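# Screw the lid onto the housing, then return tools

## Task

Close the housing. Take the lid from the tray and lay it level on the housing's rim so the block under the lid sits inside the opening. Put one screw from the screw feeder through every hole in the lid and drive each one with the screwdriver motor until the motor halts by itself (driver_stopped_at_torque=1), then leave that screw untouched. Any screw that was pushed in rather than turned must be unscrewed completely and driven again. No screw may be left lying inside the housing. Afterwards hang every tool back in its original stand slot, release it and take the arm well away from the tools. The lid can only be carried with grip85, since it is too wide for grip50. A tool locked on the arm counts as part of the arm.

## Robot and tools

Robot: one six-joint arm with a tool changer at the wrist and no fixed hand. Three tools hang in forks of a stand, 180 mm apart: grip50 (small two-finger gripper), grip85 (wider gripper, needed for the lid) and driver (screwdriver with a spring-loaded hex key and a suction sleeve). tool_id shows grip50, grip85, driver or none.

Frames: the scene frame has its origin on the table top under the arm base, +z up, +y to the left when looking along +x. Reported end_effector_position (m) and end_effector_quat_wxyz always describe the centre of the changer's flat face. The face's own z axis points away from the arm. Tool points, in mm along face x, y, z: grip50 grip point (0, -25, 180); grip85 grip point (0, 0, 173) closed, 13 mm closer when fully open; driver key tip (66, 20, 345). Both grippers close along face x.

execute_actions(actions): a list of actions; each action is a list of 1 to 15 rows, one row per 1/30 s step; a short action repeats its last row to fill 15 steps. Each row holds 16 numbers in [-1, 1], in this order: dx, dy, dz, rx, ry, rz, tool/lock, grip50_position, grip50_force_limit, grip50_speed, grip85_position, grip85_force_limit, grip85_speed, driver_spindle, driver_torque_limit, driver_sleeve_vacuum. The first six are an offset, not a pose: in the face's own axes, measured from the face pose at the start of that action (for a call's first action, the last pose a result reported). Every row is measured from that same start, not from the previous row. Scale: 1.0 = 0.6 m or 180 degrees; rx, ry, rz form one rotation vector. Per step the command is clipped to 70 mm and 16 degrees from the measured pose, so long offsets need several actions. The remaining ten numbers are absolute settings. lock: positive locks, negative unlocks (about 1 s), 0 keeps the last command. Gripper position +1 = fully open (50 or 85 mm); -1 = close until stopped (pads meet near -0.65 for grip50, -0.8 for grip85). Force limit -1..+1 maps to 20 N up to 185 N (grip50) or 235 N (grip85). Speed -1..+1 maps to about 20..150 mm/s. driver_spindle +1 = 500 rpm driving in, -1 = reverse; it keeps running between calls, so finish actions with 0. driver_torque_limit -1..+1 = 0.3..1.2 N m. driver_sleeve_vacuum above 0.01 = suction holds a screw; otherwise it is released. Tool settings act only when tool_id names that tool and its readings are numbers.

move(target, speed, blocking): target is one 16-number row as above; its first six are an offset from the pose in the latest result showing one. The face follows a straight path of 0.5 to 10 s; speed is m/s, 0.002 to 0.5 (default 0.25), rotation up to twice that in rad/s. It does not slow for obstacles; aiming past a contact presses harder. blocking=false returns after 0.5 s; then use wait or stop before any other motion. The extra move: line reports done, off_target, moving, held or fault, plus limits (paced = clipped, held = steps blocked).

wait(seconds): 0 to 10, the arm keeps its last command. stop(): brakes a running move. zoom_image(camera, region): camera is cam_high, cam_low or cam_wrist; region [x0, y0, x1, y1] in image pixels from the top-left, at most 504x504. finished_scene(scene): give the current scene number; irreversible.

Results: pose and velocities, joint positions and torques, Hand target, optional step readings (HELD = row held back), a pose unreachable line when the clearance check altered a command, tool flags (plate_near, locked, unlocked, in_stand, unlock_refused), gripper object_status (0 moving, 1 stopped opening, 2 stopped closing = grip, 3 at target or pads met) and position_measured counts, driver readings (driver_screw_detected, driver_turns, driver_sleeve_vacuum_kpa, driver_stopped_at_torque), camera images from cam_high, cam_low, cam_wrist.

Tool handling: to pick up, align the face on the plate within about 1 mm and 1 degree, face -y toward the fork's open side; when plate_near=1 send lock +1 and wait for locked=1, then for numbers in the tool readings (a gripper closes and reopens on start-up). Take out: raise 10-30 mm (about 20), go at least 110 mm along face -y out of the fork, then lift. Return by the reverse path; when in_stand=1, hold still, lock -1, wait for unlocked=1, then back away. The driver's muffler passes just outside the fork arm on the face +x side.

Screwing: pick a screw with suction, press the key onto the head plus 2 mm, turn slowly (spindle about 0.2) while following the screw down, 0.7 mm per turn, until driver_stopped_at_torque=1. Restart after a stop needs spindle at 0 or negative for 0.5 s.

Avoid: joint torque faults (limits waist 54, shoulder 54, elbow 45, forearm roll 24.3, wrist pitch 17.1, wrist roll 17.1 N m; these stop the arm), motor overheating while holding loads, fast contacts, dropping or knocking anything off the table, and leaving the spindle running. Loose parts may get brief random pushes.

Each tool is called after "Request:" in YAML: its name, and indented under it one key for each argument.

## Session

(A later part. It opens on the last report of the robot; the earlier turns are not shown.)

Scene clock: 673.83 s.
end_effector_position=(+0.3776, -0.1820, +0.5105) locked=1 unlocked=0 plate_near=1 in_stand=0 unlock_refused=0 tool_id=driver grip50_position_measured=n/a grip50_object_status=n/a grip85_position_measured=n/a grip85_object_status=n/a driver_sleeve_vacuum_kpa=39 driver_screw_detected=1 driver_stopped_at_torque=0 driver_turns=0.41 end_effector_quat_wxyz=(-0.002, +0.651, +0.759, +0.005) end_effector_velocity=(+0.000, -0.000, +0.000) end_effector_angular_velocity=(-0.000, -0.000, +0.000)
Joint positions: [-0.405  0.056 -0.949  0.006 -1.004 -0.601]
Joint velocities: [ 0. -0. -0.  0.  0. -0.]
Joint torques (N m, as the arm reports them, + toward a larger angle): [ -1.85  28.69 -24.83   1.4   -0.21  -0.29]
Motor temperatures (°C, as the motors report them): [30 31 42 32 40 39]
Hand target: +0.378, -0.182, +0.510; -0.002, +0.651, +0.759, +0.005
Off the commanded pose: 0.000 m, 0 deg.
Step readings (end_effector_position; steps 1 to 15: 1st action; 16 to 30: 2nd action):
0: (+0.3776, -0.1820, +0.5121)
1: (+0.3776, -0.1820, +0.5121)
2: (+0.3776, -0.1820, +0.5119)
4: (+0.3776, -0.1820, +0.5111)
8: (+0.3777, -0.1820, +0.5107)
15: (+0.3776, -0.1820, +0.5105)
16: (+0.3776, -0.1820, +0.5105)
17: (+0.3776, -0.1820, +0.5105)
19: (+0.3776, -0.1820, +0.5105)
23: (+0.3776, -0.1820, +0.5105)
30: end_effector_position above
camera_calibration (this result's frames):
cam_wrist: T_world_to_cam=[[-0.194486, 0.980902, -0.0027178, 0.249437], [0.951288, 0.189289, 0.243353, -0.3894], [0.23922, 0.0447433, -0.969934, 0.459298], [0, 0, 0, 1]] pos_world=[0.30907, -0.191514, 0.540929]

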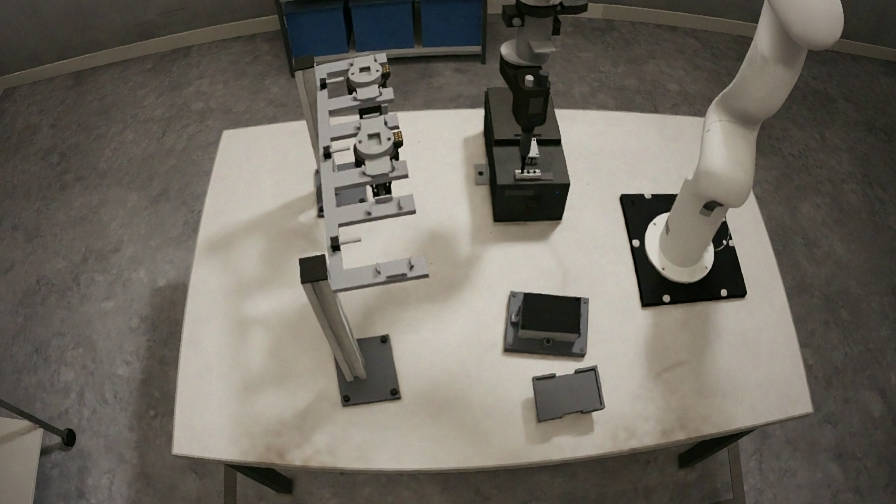

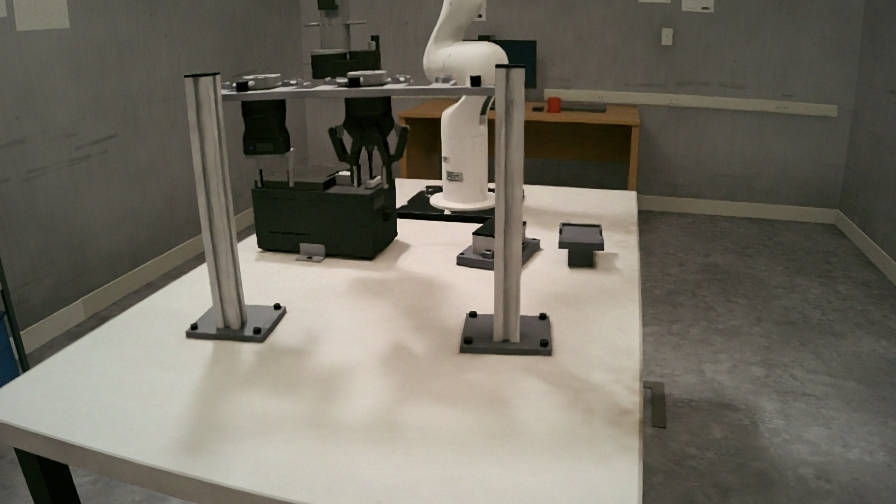

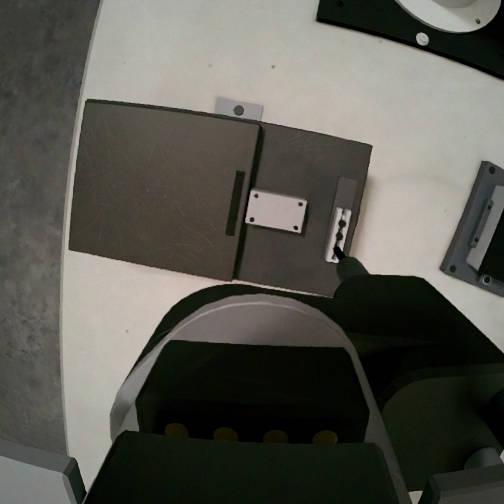

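Request:
move:
  target: [0,0,-0.08,0,0,0,0,0,0,0,0,0,0,0,-0.6,1]
  speed: 0.05

Scene clock: 679.00 s.
end_effector_position=(+0.3775, -0.1824, +0.5583) locked=1 unlocked=0 plate_near=1 in_stand=0 unlock_refused=0 tool_id=driver grip50_position_measured=n/a grip50_object_status=n/a grip85_position_measured=n/a grip85_object_status=n/a driver_sleeve_vacuum_kpa=40 driver_screw_detected=1 driver_stopped_at_torque=0 driver_turns=0.41 end_effector_quat_wxyz=(-0.002, +0.651, +0.759, +0.005) end_effector_velocity=(-0.000, +0.000, +0.000) end_effector_angular_velocity=(+0.003, +0.004, -0.000)
Joint positions: [-0.405  0.078 -1.036  0.006 -1.113 -0.601]
Joint velocities: [ 0.    -0.001 -0.001  0.001 -0.005  0.   ]
Joint torques (N m, as the arm reports them, + toward a larger angle): [ -1.85  29.78 -26.31   1.32  -0.15  -0.31]
Motor temperatures (°C, as the motors report them): [30 31 42 32 40 39]
Hand target: +0.378, -0.182, +0.558; -0.002, +0.651, +0.759, +0.005
Off the commanded pose: 0.000 m, 0 deg.
move: done
camera_calibration (this result's frames):
cam_wrist: T_world_to_cam=[[-0.194652, 0.980869, -0.00250516, 0.249892], [0.951301, 0.189405, 0.243212, -0.400717], [0.239033, 0.0449584, -0.96997, 0.505866], [0, 0, 0, 1]] pos_world=[0.308926, -0.191957, 0.58876]

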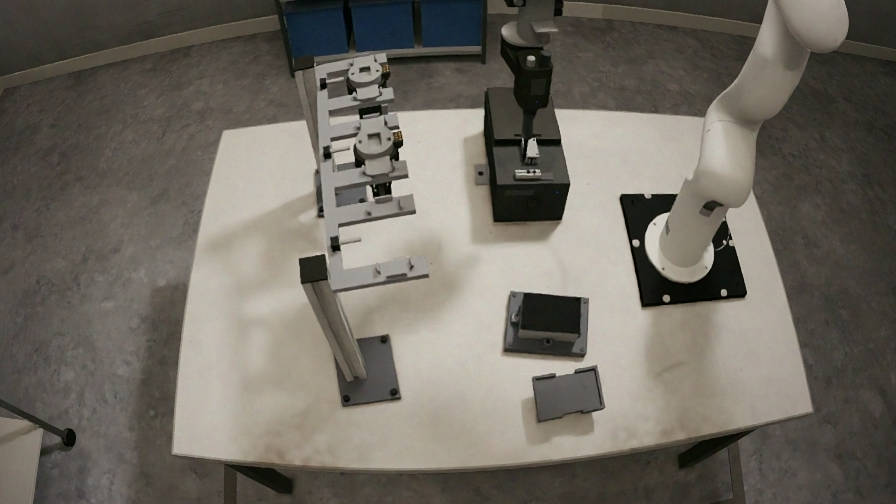

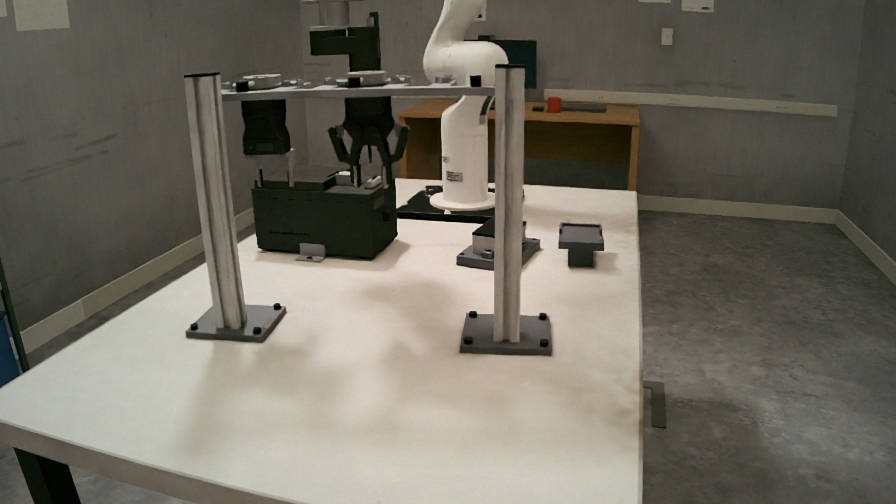

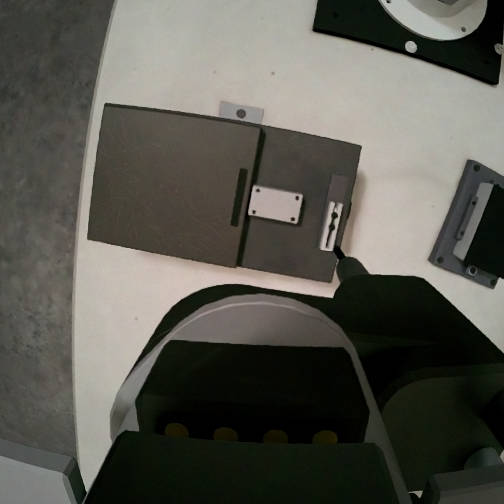

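Request:
move:
  target: [0.4352,-0.0957,0.1467,0,0,0,0,0,0,0,0,0,0,0,-0.6,1]
  speed: 0.2

Scene clock: 690.47 s.
end_effector_position=(+0.2816, +0.0678, +0.4725) locked=1 unlocked=0 plate_near=1 in_stand=0 unlock_refused=0 tool_id=driver grip50_position_measured=n/a grip50_object_status=n/a grip85_position_measured=n/a grip85_object_status=n/a driver_sleeve_vacuum_kpa=40 driver_screw_detected=1 driver_stopped_at_torque=0 driver_turns=0.41 end_effector_quat_wxyz=(-0.002, +0.651, +0.759, +0.005) end_effector_velocity=(-0.001, +0.001, -0.001) end_effector_angular_velocity=(-0.002, +0.004, -0.001)
Joint positions: [ 0.282  0.387 -0.592  0.006 -0.976  0.087]
Joint velocities: [ 0.004 -0.001  0.002 -0.002 -0.001  0.006]
Joint torques (N m, as the arm reports them, + toward a larger angle): [ -1.72   9.45 -26.8    1.     0.53  -0.25]
Motor temperatures (°C, as the motors report them): [30 31 42 32 39 39]
Hand target: +0.281, +0.068, +0.472; -0.003, +0.651, +0.759, +0.005
Off the commanded pose: 0.000 m, 0 deg.
move: done
camera_calibration (this result's frames):
cam_wrist: T_world_to_cam=[[-0.194255, 0.98095, -0.00138767, -0.0150787], [0.951535, 0.188773, 0.242787, -0.33584], [0.238424, 0.0458422, -0.970079, 0.434523], [0, 0, 0, 1]] pos_world=[0.213034, 0.0582696, 0.503038]

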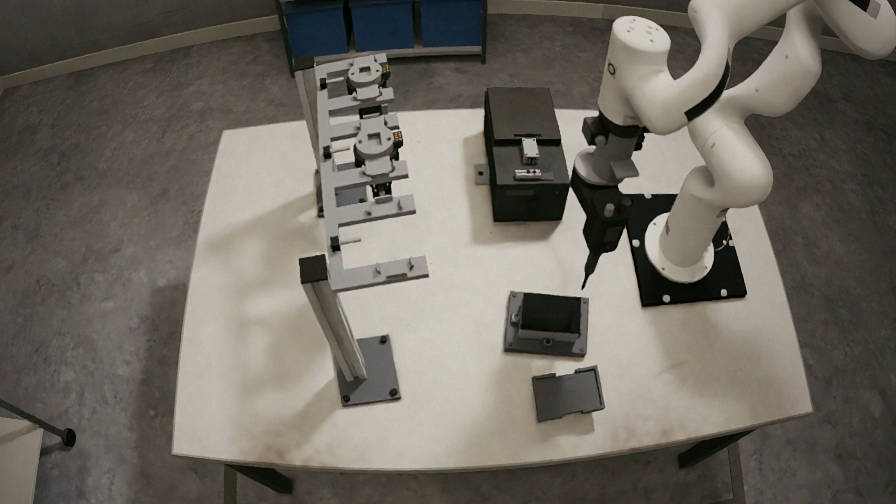

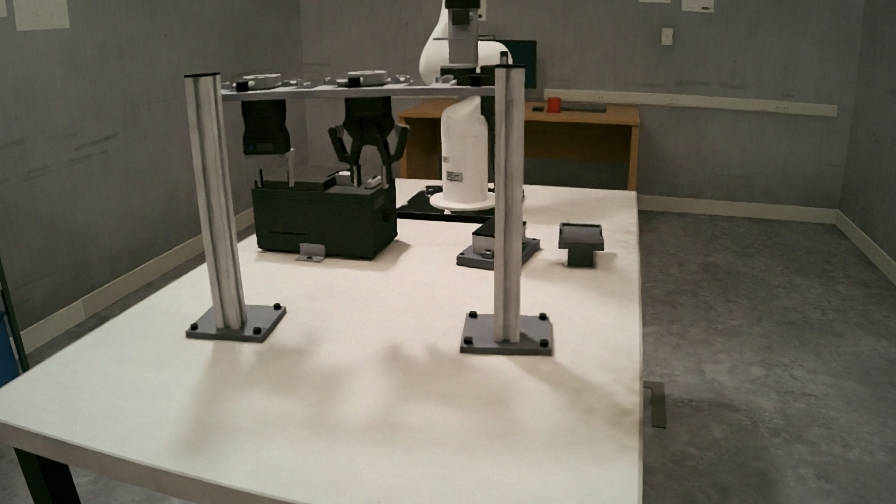

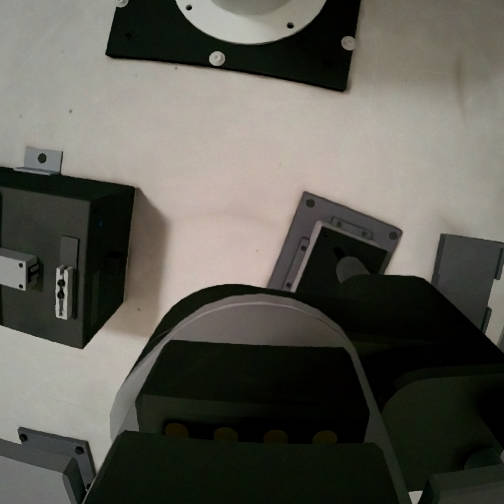

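Request:
move:
  target: [0,0,0.05,0,0,0,0,0,0,0,0,0,0,0,-0.6,1]
  speed: 0.06

Request:
zoom_image:
  camera: "cam_wrist"
  region: [280,190,420,300]

Request:
zoom_image:
  camera: "cam_high"
  region: [500,250,620,360]

Scene clock: 695.97 s.
end_effector_position=(+0.2817, +0.0681, +0.4427) locked=1 unlocked=0 plate_near=1 in_stand=0 unlock_refused=0 tool_id=driver grip50_position_measured=n/a grip50_object_status=n/a grip85_position_measured=n/a grip85_object_status=n/a driver_sleeve_vacuum_kpa=40 driver_screw_detected=1 driver_stopped_at_torque=0 driver_turns=0.41 end_effector_quat_wxyz=(-0.002, +0.651, +0.759, +0.006) end_effector_velocity=(+0.000, +0.000, -0.001) end_effector_angular_velocity=(+0.000, -0.001, +0.000)
Joint positions: [ 0.283  0.359 -0.542  0.006 -0.897  0.087]
Joint velocities: [ 0.    -0.002  0.001 -0.     0.003 -0.   ]
Joint torques (N m, as the arm reports them, + toward a larger angle): [ -1.43  10.51 -25.61   0.56   0.48  -0.22]
Motor temperatures (°C, as the motors report them): [30 31 42 32 39 39]
Hand target: +0.282, +0.068, +0.443; -0.002, +0.651, +0.759, +0.005
Off the commanded pose: 0.000 m, 0 deg.
move: done
camera_calibration (this result's frames):
cam_wrist: T_world_to_cam=[[-0.194138, 0.980973, -0.00144564, -0.0153932], [0.951483, 0.18866, 0.243079, -0.328899], [0.238727, 0.0458153, -0.970005, 0.405441], [0, 0, 0, 1]] pos_world=[0.213164, 0.058575, 0.473206]

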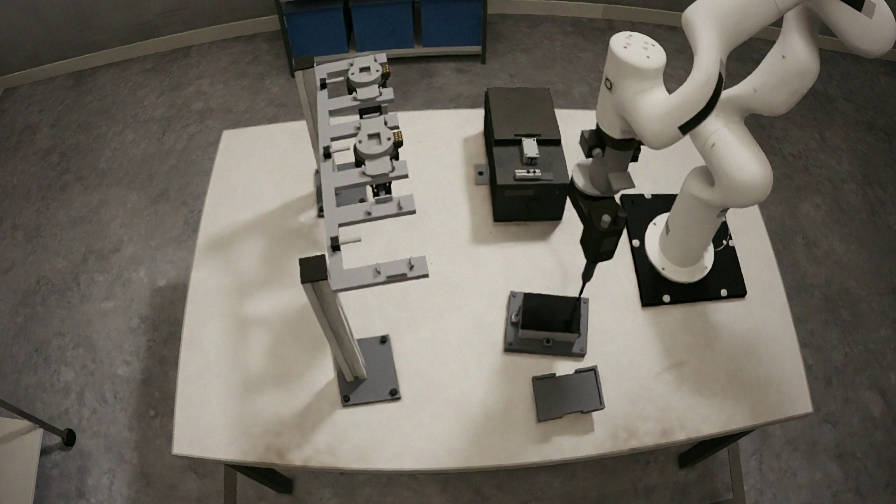

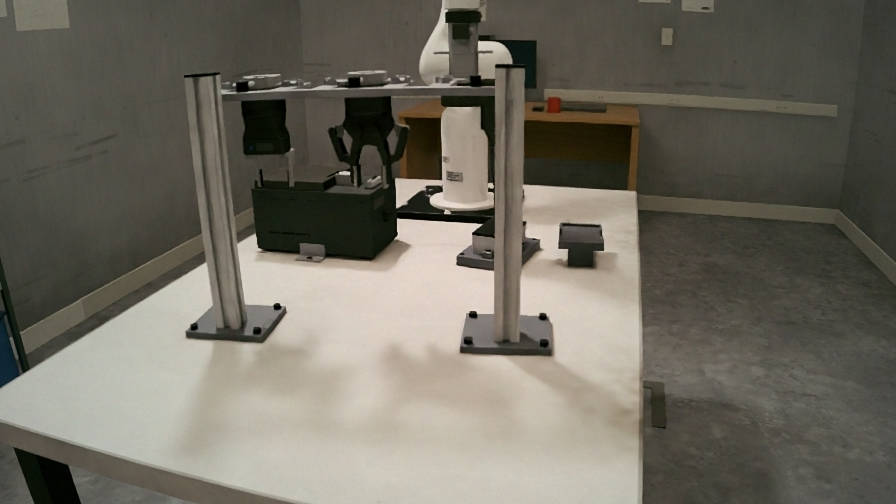

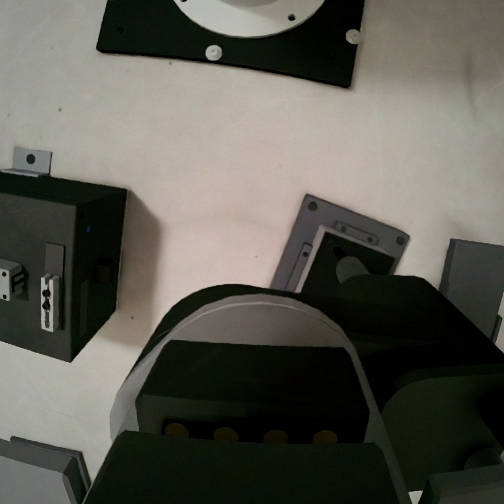

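Region (280, 190, 420, 300) of cam_wrist's 504x504 image, scaled by 3.600, with more detail than that image has; it fills the top 396 rows of this view, and the rest is white.

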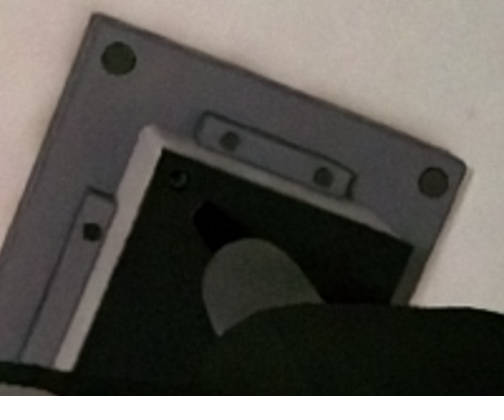

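Region (500, 250, 620, 360) of cam_high's 896x504 image, scaled by 4.200, with more detail than that image has; it fills the top 462 rows of this view, and the rest is white.

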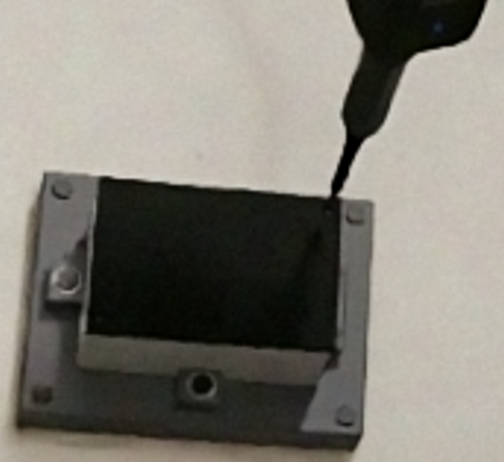

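Request:
move:
  target: [-0.005,-0.0055,0.013,0,0,0,0,0,0,0,0,0,0,0,-0.6,1]
  speed: 0.02

Request:
zoom_image:
  camera: "cam_wrist"
  region: [300,210,370,270]

Request:
zoom_image:
  camera: "cam_high"
  region: [550,270,610,320]

Scene clock: 711.10 s.
end_effector_position=(+0.2790, +0.0648, +0.4349) locked=1 unlocked=0 plate_near=1 in_stand=0 unlock_refused=0 tool_id=driver grip50_position_measured=n/a grip50_object_status=n/a grip85_position_measured=n/a grip85_object_status=n/a driver_sleeve_vacuum_kpa=40 driver_screw_detected=1 driver_stopped_at_torque=0 driver_turns=0.41 end_effector_quat_wxyz=(-0.002, +0.651, +0.759, +0.006) end_effector_velocity=(+0.001, -0.000, -0.000) end_effector_angular_velocity=(+0.001, -0.005, -0.000)
Joint positions: [ 0.274  0.362 -0.523  0.006 -0.88   0.078]
Joint velocities: [-0.001  0.001  0.001  0.     0.006 -0.001]
Joint torques (N m, as the arm reports them, + toward a larger angle): [ -1.64   9.77 -25.91   0.84   0.52  -0.35]
Motor temperatures (°C, as the motors report them): [30 31 42 32 39 39]
Hand target: +0.279, +0.065, +0.435; -0.002, +0.651, +0.759, +0.006
Off the commanded pose: 0.000 m, 0 deg.
move: done
camera_calibration (this result's frames):
cam_wrist: T_world_to_cam=[[-0.194105, 0.98098, -0.00148244, -0.0126373], [0.951483, 0.188636, 0.2431, -0.323757], [0.238756, 0.0457764, -0.97, 0.398703], [0, 0, 0, 1]] pos_world=[0.210404, 0.0552181, 0.465428]

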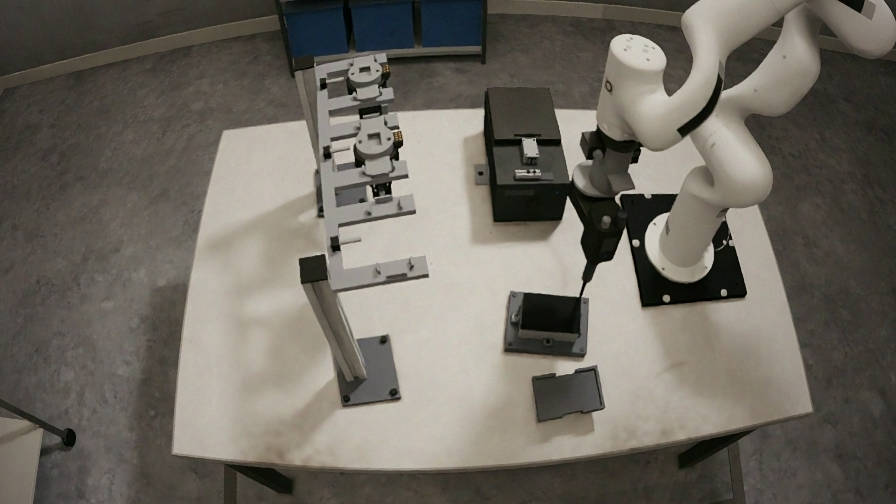

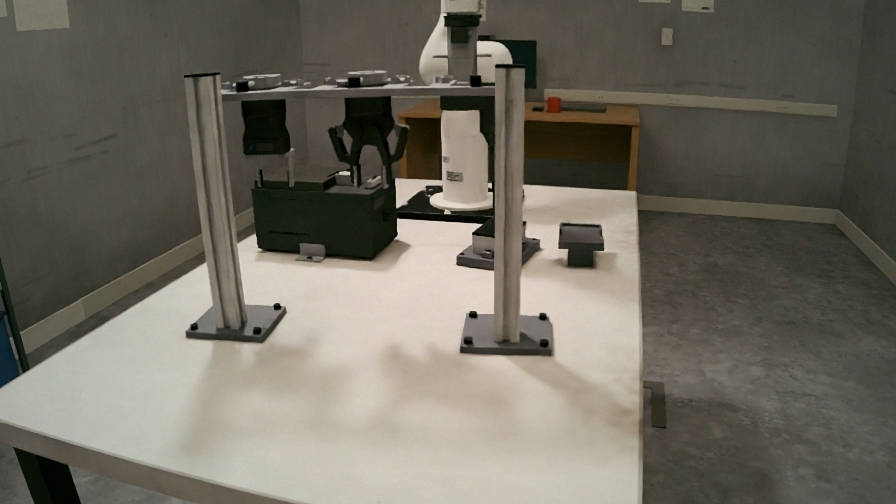

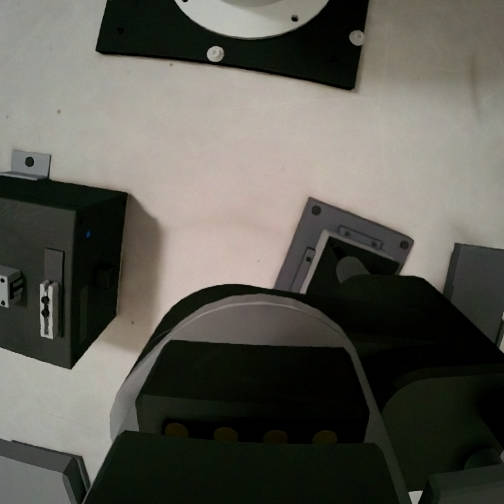

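Region (300, 210, 370, 270) of cam_wrist's 504x504 image, scaled by 7.200, with more detail than that image has; it fills the top 432 rows of this view, and the rest is white.

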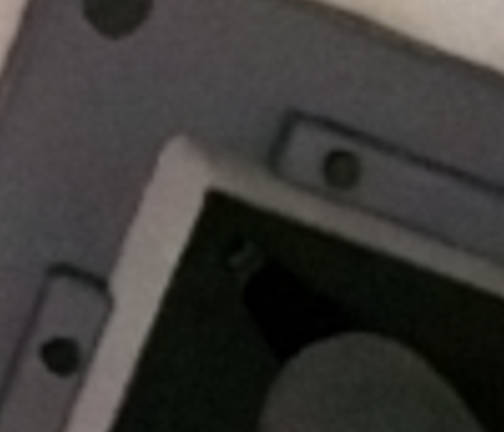

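Region (550, 270, 610, 320) of cam_high's 896x504 image, scaled by 8.400, with more detail than that image has.

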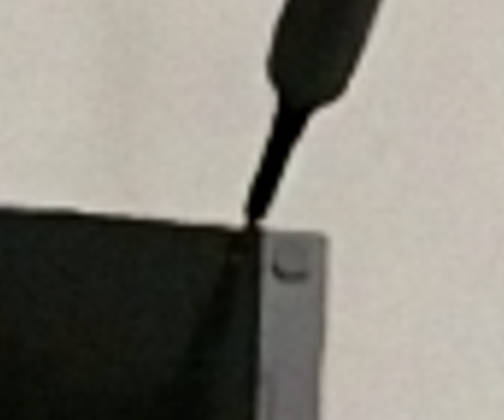

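Request:
move:
  target: [0,0,0.012,0,0,0,0,0,0,0,0,0,0,0,-0.6,1]
  speed: 0.008

Request:
zoom_image:
  camera: "cam_high"
  region: [550,270,610,320]

Request:
zoom_image:
  camera: "cam_wrist"
  region: [300,210,370,270]

Scene clock: 721.13 s.
end_effector_position=(+0.2790, +0.0648, +0.4278) locked=1 unlocked=0 plate_near=1 in_stand=0 unlock_refused=0 tool_id=driver grip50_position_measured=n/a grip50_object_status=n/a grip85_position_measured=n/a grip85_object_status=n/a driver_sleeve_vacuum_kpa=40 driver_screw_detected=1 driver_stopped_at_torque=0 driver_turns=0.41 end_effector_quat_wxyz=(-0.002, +0.651, +0.759, +0.006) end_effector_velocity=(+0.000, +0.000, -0.000) end_effector_angular_velocity=(+0.000, -0.002, +0.000)
Joint positions: [ 0.274  0.353 -0.511  0.006 -0.86   0.077]
Joint velocities: [-0.    -0.001  0.    -0.     0.003 -0.   ]
Joint torques (N m, as the arm reports them, + toward a larger angle): [ -0.87  11.74 -25.31   0.79   0.45  -0.28]
Motor temperatures (°C, as the motors report them): [30 31 42 32 39 39]
Hand target: +0.279, +0.065, +0.428; -0.002, +0.651, +0.759, +0.006
Off the commanded pose: 0.000 m, 0 deg.
move: done
camera_calibration (this result's frames):
cam_wrist: T_world_to_cam=[[-0.194081, 0.980984, -0.00150596, -0.0127061], [0.951496, 0.188621, 0.243058, -0.322029], [0.23872, 0.0457401, -0.970011, 0.391771], [0, 0, 0, 1]] pos_world=[0.21042, 0.0552862, 0.458275]

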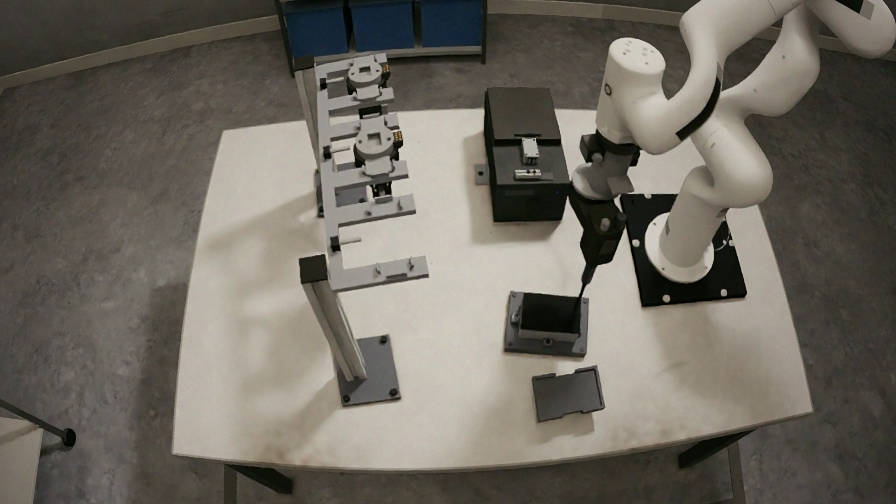

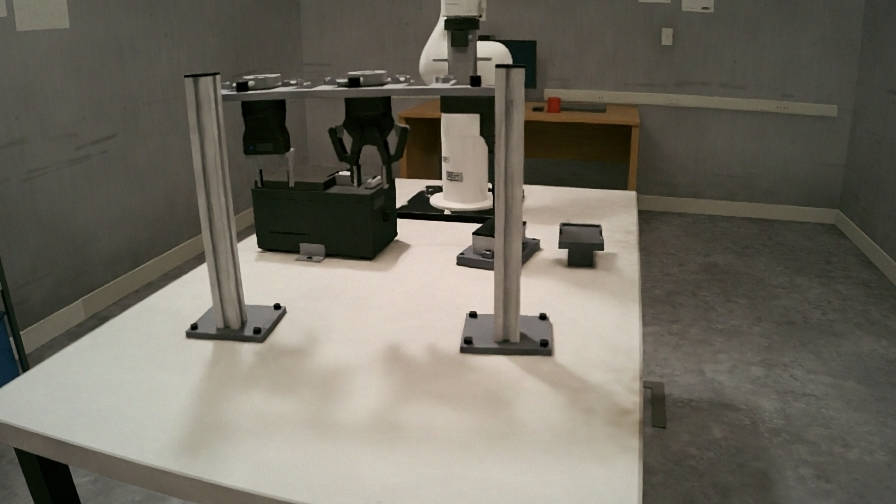

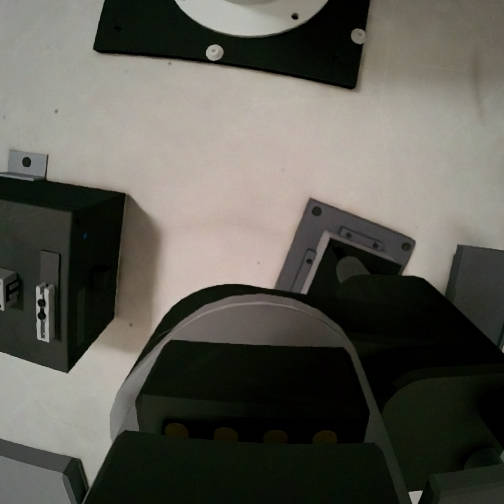

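Region (550, 270, 610, 320) of cam_high's 896x504 image, scaled by 8.400, with more detail than that image has.

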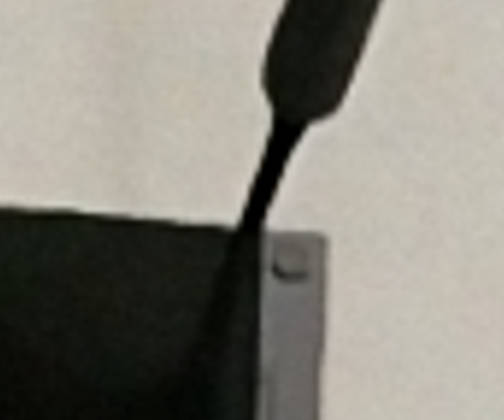

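Region (300, 210, 370, 270) of cam_wrist's 504x504 image, scaled by 7.200, with more detail than that image has; it fills the top 432 rows of this view, and the rest is white.

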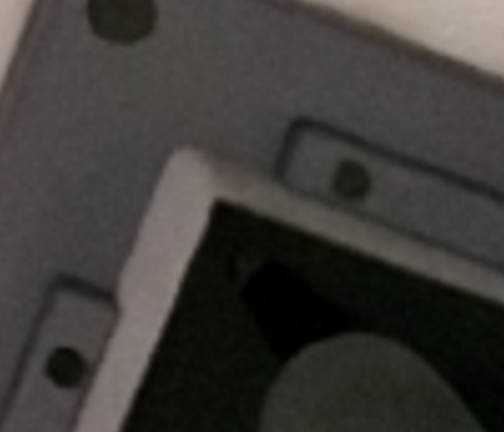

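Request:
zoom_image:
  camera: "cam_low"
  region: [450,180,530,250]

Region (450, 180, 530, 250) of cam_low's 896x504 image, scaled by 6.300, with more detail than that image has; it fills the top 441 rows of this view, and the rest is white.

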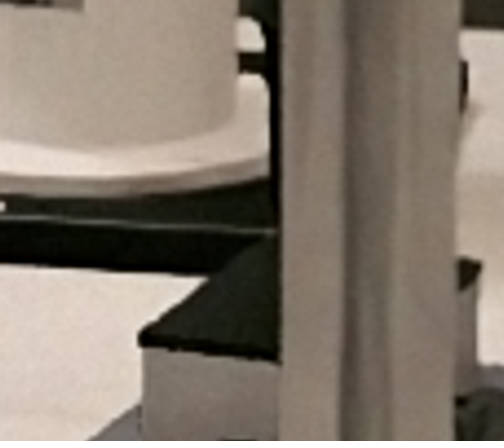

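Request:
move:
  target: [0,0,0.006,0,0,0,0,0,0,0,0,0,0,0,-0.6,1]
  speed: 0.005

Request:
zoom_image:
  camera: "cam_wrist"
  region: [300,210,370,270]

Request:
zoom_image:
  camera: "cam_high"
  region: [550,270,610,320]

Scene clock: 749.67 s.
end_effector_position=(+0.2790, +0.0649, +0.4242) locked=1 unlocked=0 plate_near=1 in_stand=0 unlock_refused=0 tool_id=driver grip50_position_measured=n/a grip50_object_status=n/a grip85_position_measured=n/a grip85_object_status=n/a driver_sleeve_vacuum_kpa=40 driver_screw_detected=1 driver_stopped_at_torque=0 driver_turns=0.41 end_effector_quat_wxyz=(-0.002, +0.651, +0.759, +0.006) end_effector_velocity=(+0.000, +0.000, -0.000) end_effector_angular_velocity=(+0.000, -0.000, -0.000)
Joint positions: [ 0.274  0.349 -0.506  0.006 -0.85   0.077]
Joint velocities: [ 0.    -0.001 -0.     0.     0.001  0.   ]
Joint torques (N m, as the arm reports them, + toward a larger angle): [ -1.71  11.   -25.41   0.72   0.69  -0.14]
Motor temperatures (°C, as the motors report them): [30 31 42 32 39 39]
Hand target: +0.279, +0.065, +0.424; -0.002, +0.651, +0.759, +0.006
Off the commanded pose: 0.000 m, 0 deg.
move: done
camera_calibration (this result's frames):
cam_wrist: T_world_to_cam=[[-0.19407, 0.980987, -0.00151831, -0.0127403], [0.951504, 0.188614, 0.243031, -0.321163], [0.238697, 0.0457204, -0.970017, 0.388312], [0, 0, 0, 1]] pos_world=[0.210427, 0.0553201, 0.454703]

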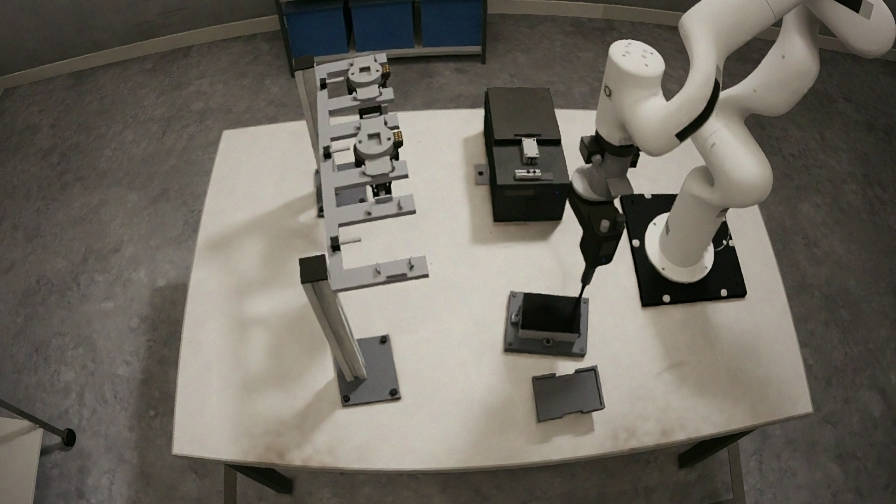

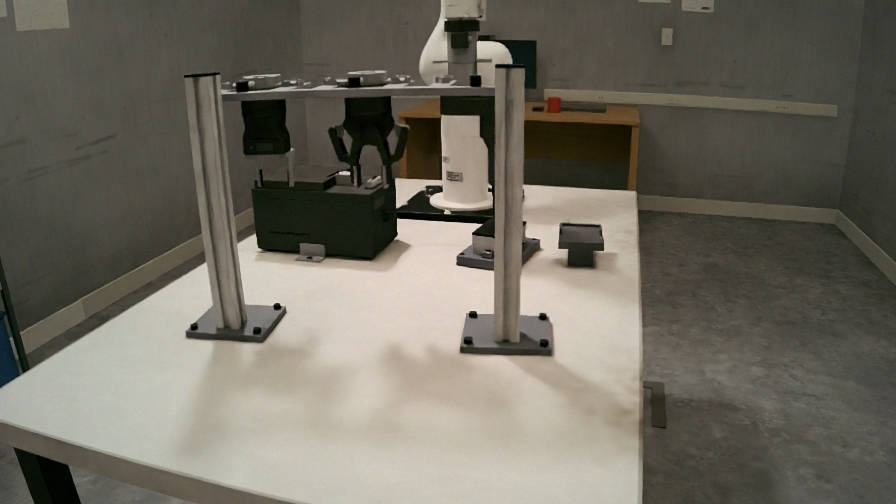

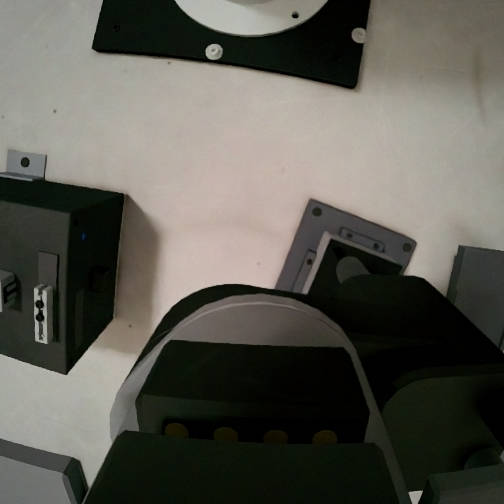

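Region (300, 210, 370, 270) of cam_wrist's 504x504 image, scaled by 7.200, with more detail than that image has; it fills the top 432 rows of this view, and the rest is white.

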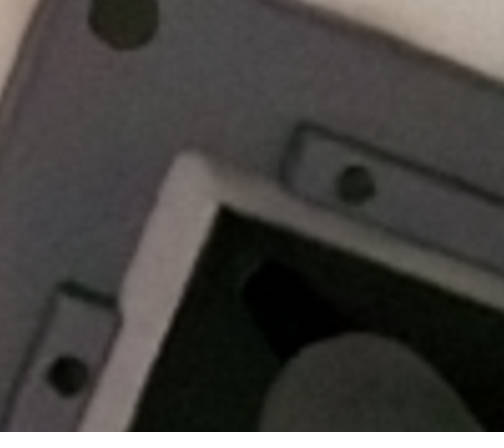

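Region (550, 270, 610, 320) of cam_high's 896x504 image, scaled by 8.400, with more detail than that image has.

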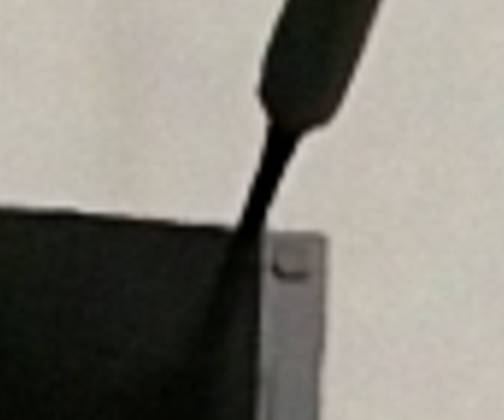

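Request:
execute_actions:
  actions:
    - [[0,0,0.0015,0,0,0,0,0,0,0,0,0,0,0,-0.6,1]]
    - [[0,0,0.001,0,0,0,0,0,0,0,0,0,0,0.2,-0.6,1]]
    - [[0,0,0.001,0,0,0,0,0,0,0,0,0,0,0.2,-0.6,1]]
    - [[0,0,0.001,0,0,0,0,0,0,0,0,0,0,0.2,-0.6,1]]
    - [[0,0,0.001,0,0,0,0,0,0,0,0,0,0,0.2,-0.6,1]]
    - [[0,0,0,0,0,0,0,0,0,0,0,0,0,0,-0.6,1]]

Request:
zoom_image:
  camera: "cam_wrist"
  region: [300,210,370,270]

Scene clock: 766.77 s.
end_effector_position=(+0.2791, +0.0649, +0.4210) locked=1 unlocked=0 plate_near=1 in_stand=0 unlock_refused=0 tool_id=driver grip50_position_measured=n/a grip50_object_status=n/a grip85_position_measured=n/a grip85_object_status=n/a driver_sleeve_vacuum_kpa=40 driver_screw_detected=1 driver_stopped_at_torque=0 driver_turns=3.68 end_effector_quat_wxyz=(-0.002, +0.651, +0.759, +0.006) end_effector_velocity=(+0.001, +0.000, +0.000) end_effector_angular_velocity=(+0.001, -0.002, -0.002)
Joint positions: [ 0.274  0.344 -0.501  0.006 -0.841  0.077]
Joint velocities: [-0.    -0.    -0.001  0.001  0.002  0.001]
Joint torques (N m, as the arm reports them, + toward a larger angle): [ -1.87   8.47 -23.77   1.05   0.18  -0.29]
Motor temperatures (°C, as the motors report them): [30 31 42 32 39 39]
Hand target: +0.279, +0.065, +0.421; -0.002, +0.651, +0.759, +0.006
Off the commanded pose: 0.000 m, 0 deg.
Step readings (end_effector_position; steps 1 to 15: 1st action; 16 to 30: 2nd action; 31 to 45: 3rd action; 46 to 60: 4th action; 61 to 75: 5th action; 76 to 90: 6th action):
0: (+0.2790, +0.0649, +0.4242)
1: (+0.2790, +0.0649, +0.4242)
2: (+0.2790, +0.0649, +0.4241)
4: (+0.2790, +0.0649, +0.4237)
8: (+0.2790, +0.0649, +0.4235)
15: (+0.2790, +0.0649, +0.4234)
16: (+0.2790, +0.0649, +0.4234)
17: (+0.2791, +0.0649, +0.4233)
19: (+0.2791, +0.0649, +0.4231)
23: (+0.2791, +0.0649, +0.4228)
30: (+0.2791, +0.0649, +0.4228)
31: (+0.2790, +0.0649, +0.4228)
32: (+0.2791, +0.0649, +0.4227)
34: (+0.2791, +0.0649, +0.4224)
38: (+0.2791, +0.0649, +0.4222)
45: (+0.2791, +0.0649, +0.4222)
46: (+0.2791, +0.0649, +0.4222)
47: (+0.2791, +0.0649, +0.4221)
49: (+0.2791, +0.0649, +0.4218)
53: (+0.2791, +0.0649, +0.4216)
60: (+0.2791, +0.0649, +0.4216)
61: (+0.2791, +0.0649, +0.4216)
62: (+0.2791, +0.0649, +0.4215)
64: (+0.2791, +0.0649, +0.4213)
68: (+0.2791, +0.0649, +0.4210)
75: (+0.2791, +0.0649, +0.4210)
76: (+0.2791, +0.0649, +0.4210)
77: (+0.2791, +0.0649, +0.4210)
79: (+0.2791, +0.0649, +0.4210)
83: (+0.2791, +0.0649, +0.4210)
90: end_effector_position above
camera_calibration (this result's frames):
cam_wrist: T_world_to_cam=[[-0.194026, 0.980995, -0.00150305, -0.0127952], [0.951412, 0.188547, 0.243445, -0.320629], [0.239102, 0.0458045, -0.969914, 0.385031], [0, 0, 0, 1]] pos_world=[0.210506, 0.0553696, 0.451483]

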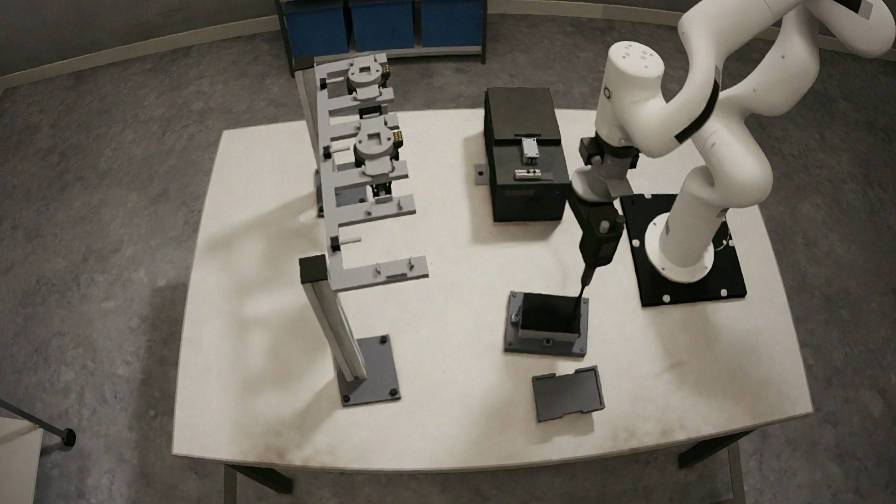

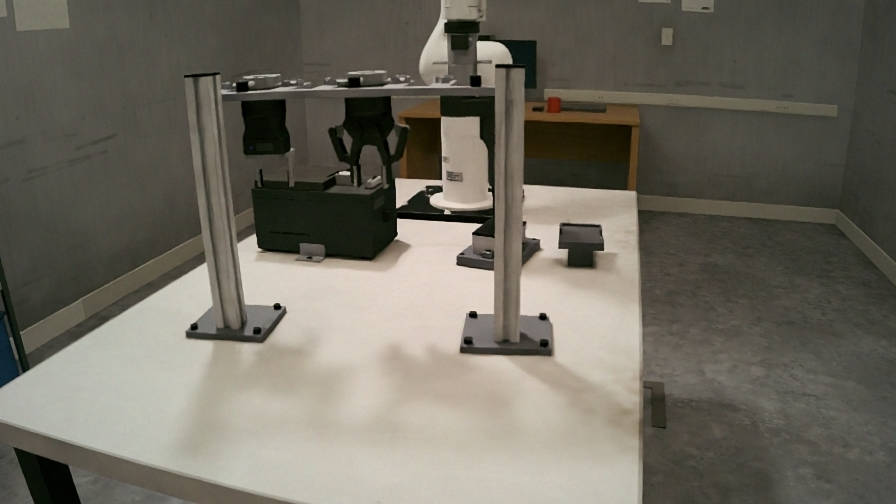

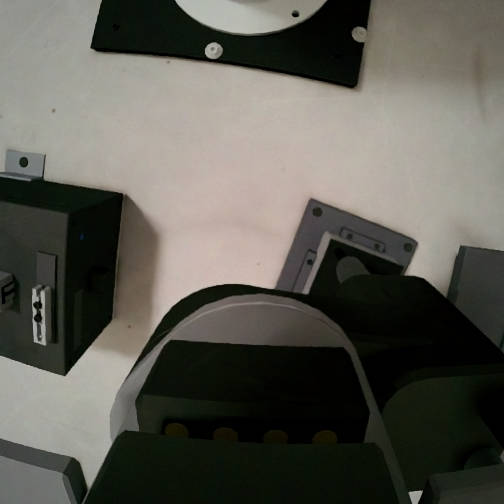

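Region (300, 210, 370, 270) of cam_wrist's 504x504 image, scaled by 7.200, with more detail than that image has; it fills the top 432 rows of this view, and the rest is white.

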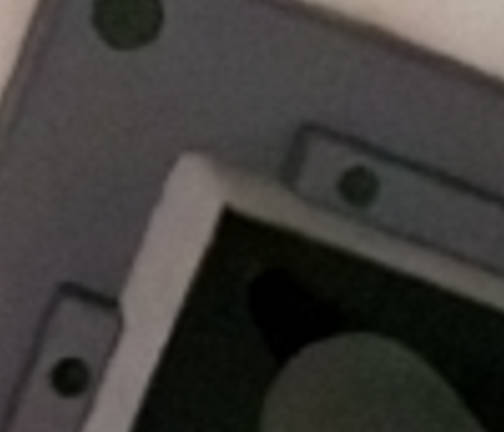

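Request:
execute_actions:
  actions:
    - [[0,0,0,0,0,0,0,0,0,0,0,0,0,0.2,-0.6,1]]
    - [[0,0,0,0,0,0,0,0,0,0,0,0,0,0.2,-0.6,1]]
    - [[0,0,0,0,0,0,0,0,0,0,0,0,0,0,-0.6,1]]

Request:
zoom_image:
  camera: "cam_wrist"
  region: [300,210,370,270]

Scene clock: 791.13 s.
end_effector_position=(+0.2791, +0.0649, +0.4210) locked=1 unlocked=0 plate_near=1 in_stand=0 unlock_refused=0 tool_id=driver grip50_position_measured=n/a grip50_object_status=n/a grip85_position_measured=n/a grip85_object_status=n/a driver_sleeve_vacuum_kpa=40 driver_screw_detected=1 driver_stopped_at_torque=0 driver_turns=5.29 end_effector_quat_wxyz=(-0.002, +0.651, +0.759, +0.006) end_effector_velocity=(-0.000, +0.000, +0.000) end_effector_angular_velocity=(-0.000, +0.000, -0.000)
Joint positions: [ 0.274  0.344 -0.501  0.006 -0.841  0.077]
Joint velocities: [ 0.     0.    -0.     0.    -0.001  0.001]
Joint torques (N m, as the arm reports them, + toward a larger angle): [ -0.22   8.4  -23.24   0.94   0.23  -0.42]
Motor temperatures (°C, as the motors report them): [30 30 42 32 39 39]
Hand target: +0.279, +0.065, +0.421; -0.002, +0.651, +0.759, +0.006
Off the commanded pose: 0.000 m, 0 deg.
Step readings (end_effector_position; steps 1 to 15: 1st action; 16 to 30: 2nd action; 31 to 45: 3rd action):
0: (+0.2791, +0.0649, +0.4210)
1: (+0.2791, +0.0649, +0.4210)
2: (+0.2791, +0.0649, +0.4210)
4: (+0.2791, +0.0649, +0.4210)
8: (+0.2791, +0.0649, +0.4210)
15: (+0.2791, +0.0649, +0.4210)
16: (+0.2791, +0.0649, +0.4210)
17: (+0.2791, +0.0649, +0.4210)
19: (+0.2791, +0.0649, +0.4210)
23: (+0.2791, +0.0649, +0.4210)
30: (+0.2791, +0.0649, +0.4210)
31: (+0.2791, +0.0649, +0.4210)
32: (+0.2791, +0.0649, +0.4210)
34: (+0.2791, +0.0649, +0.4210)
38: (+0.2791, +0.0649, +0.4210)
45: end_effector_position above
camera_calibration (this result's frames):
cam_wrist: T_world_to_cam=[[-0.194025, 0.980995, -0.00150308, -0.0127953], [0.951411, 0.188547, 0.243447, -0.32063], [0.239104, 0.0458048, -0.969913, 0.38503], [0, 0, 0, 1]] pos_world=[0.210506, 0.0553697, 0.451483]

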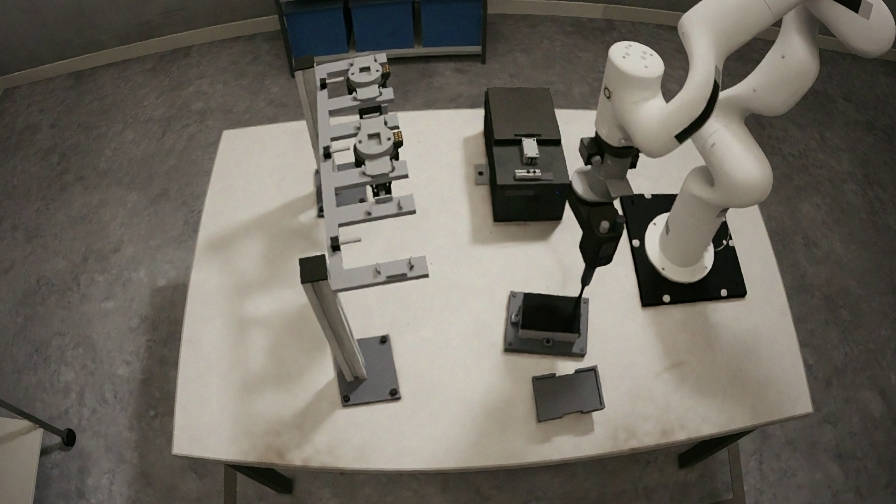

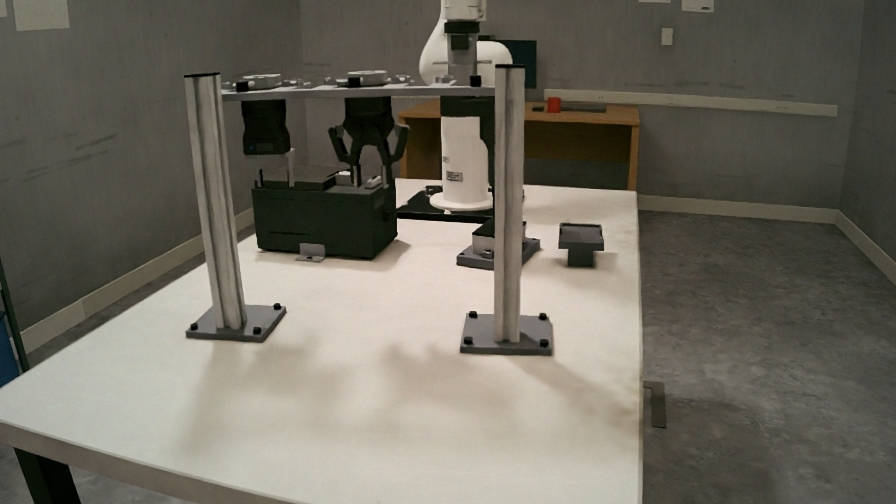

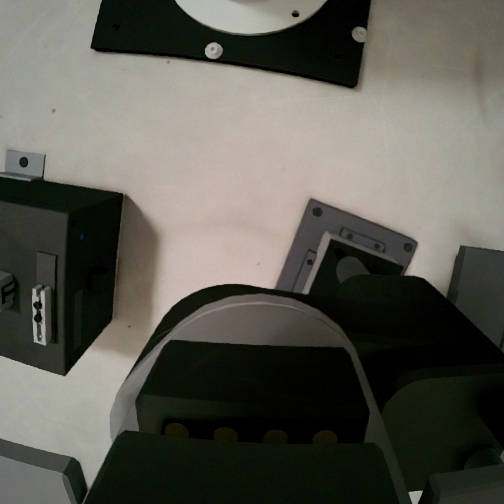

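Region (300, 210, 370, 270) of cam_wrist's 504x504 image, scaled by 7.200, with more detail than that image has; it fills the top 432 rows of this view, and the rest is white.

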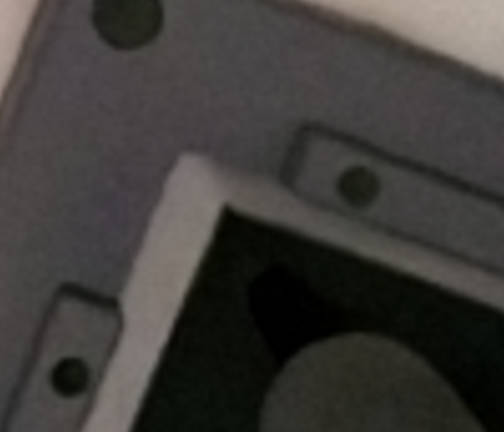

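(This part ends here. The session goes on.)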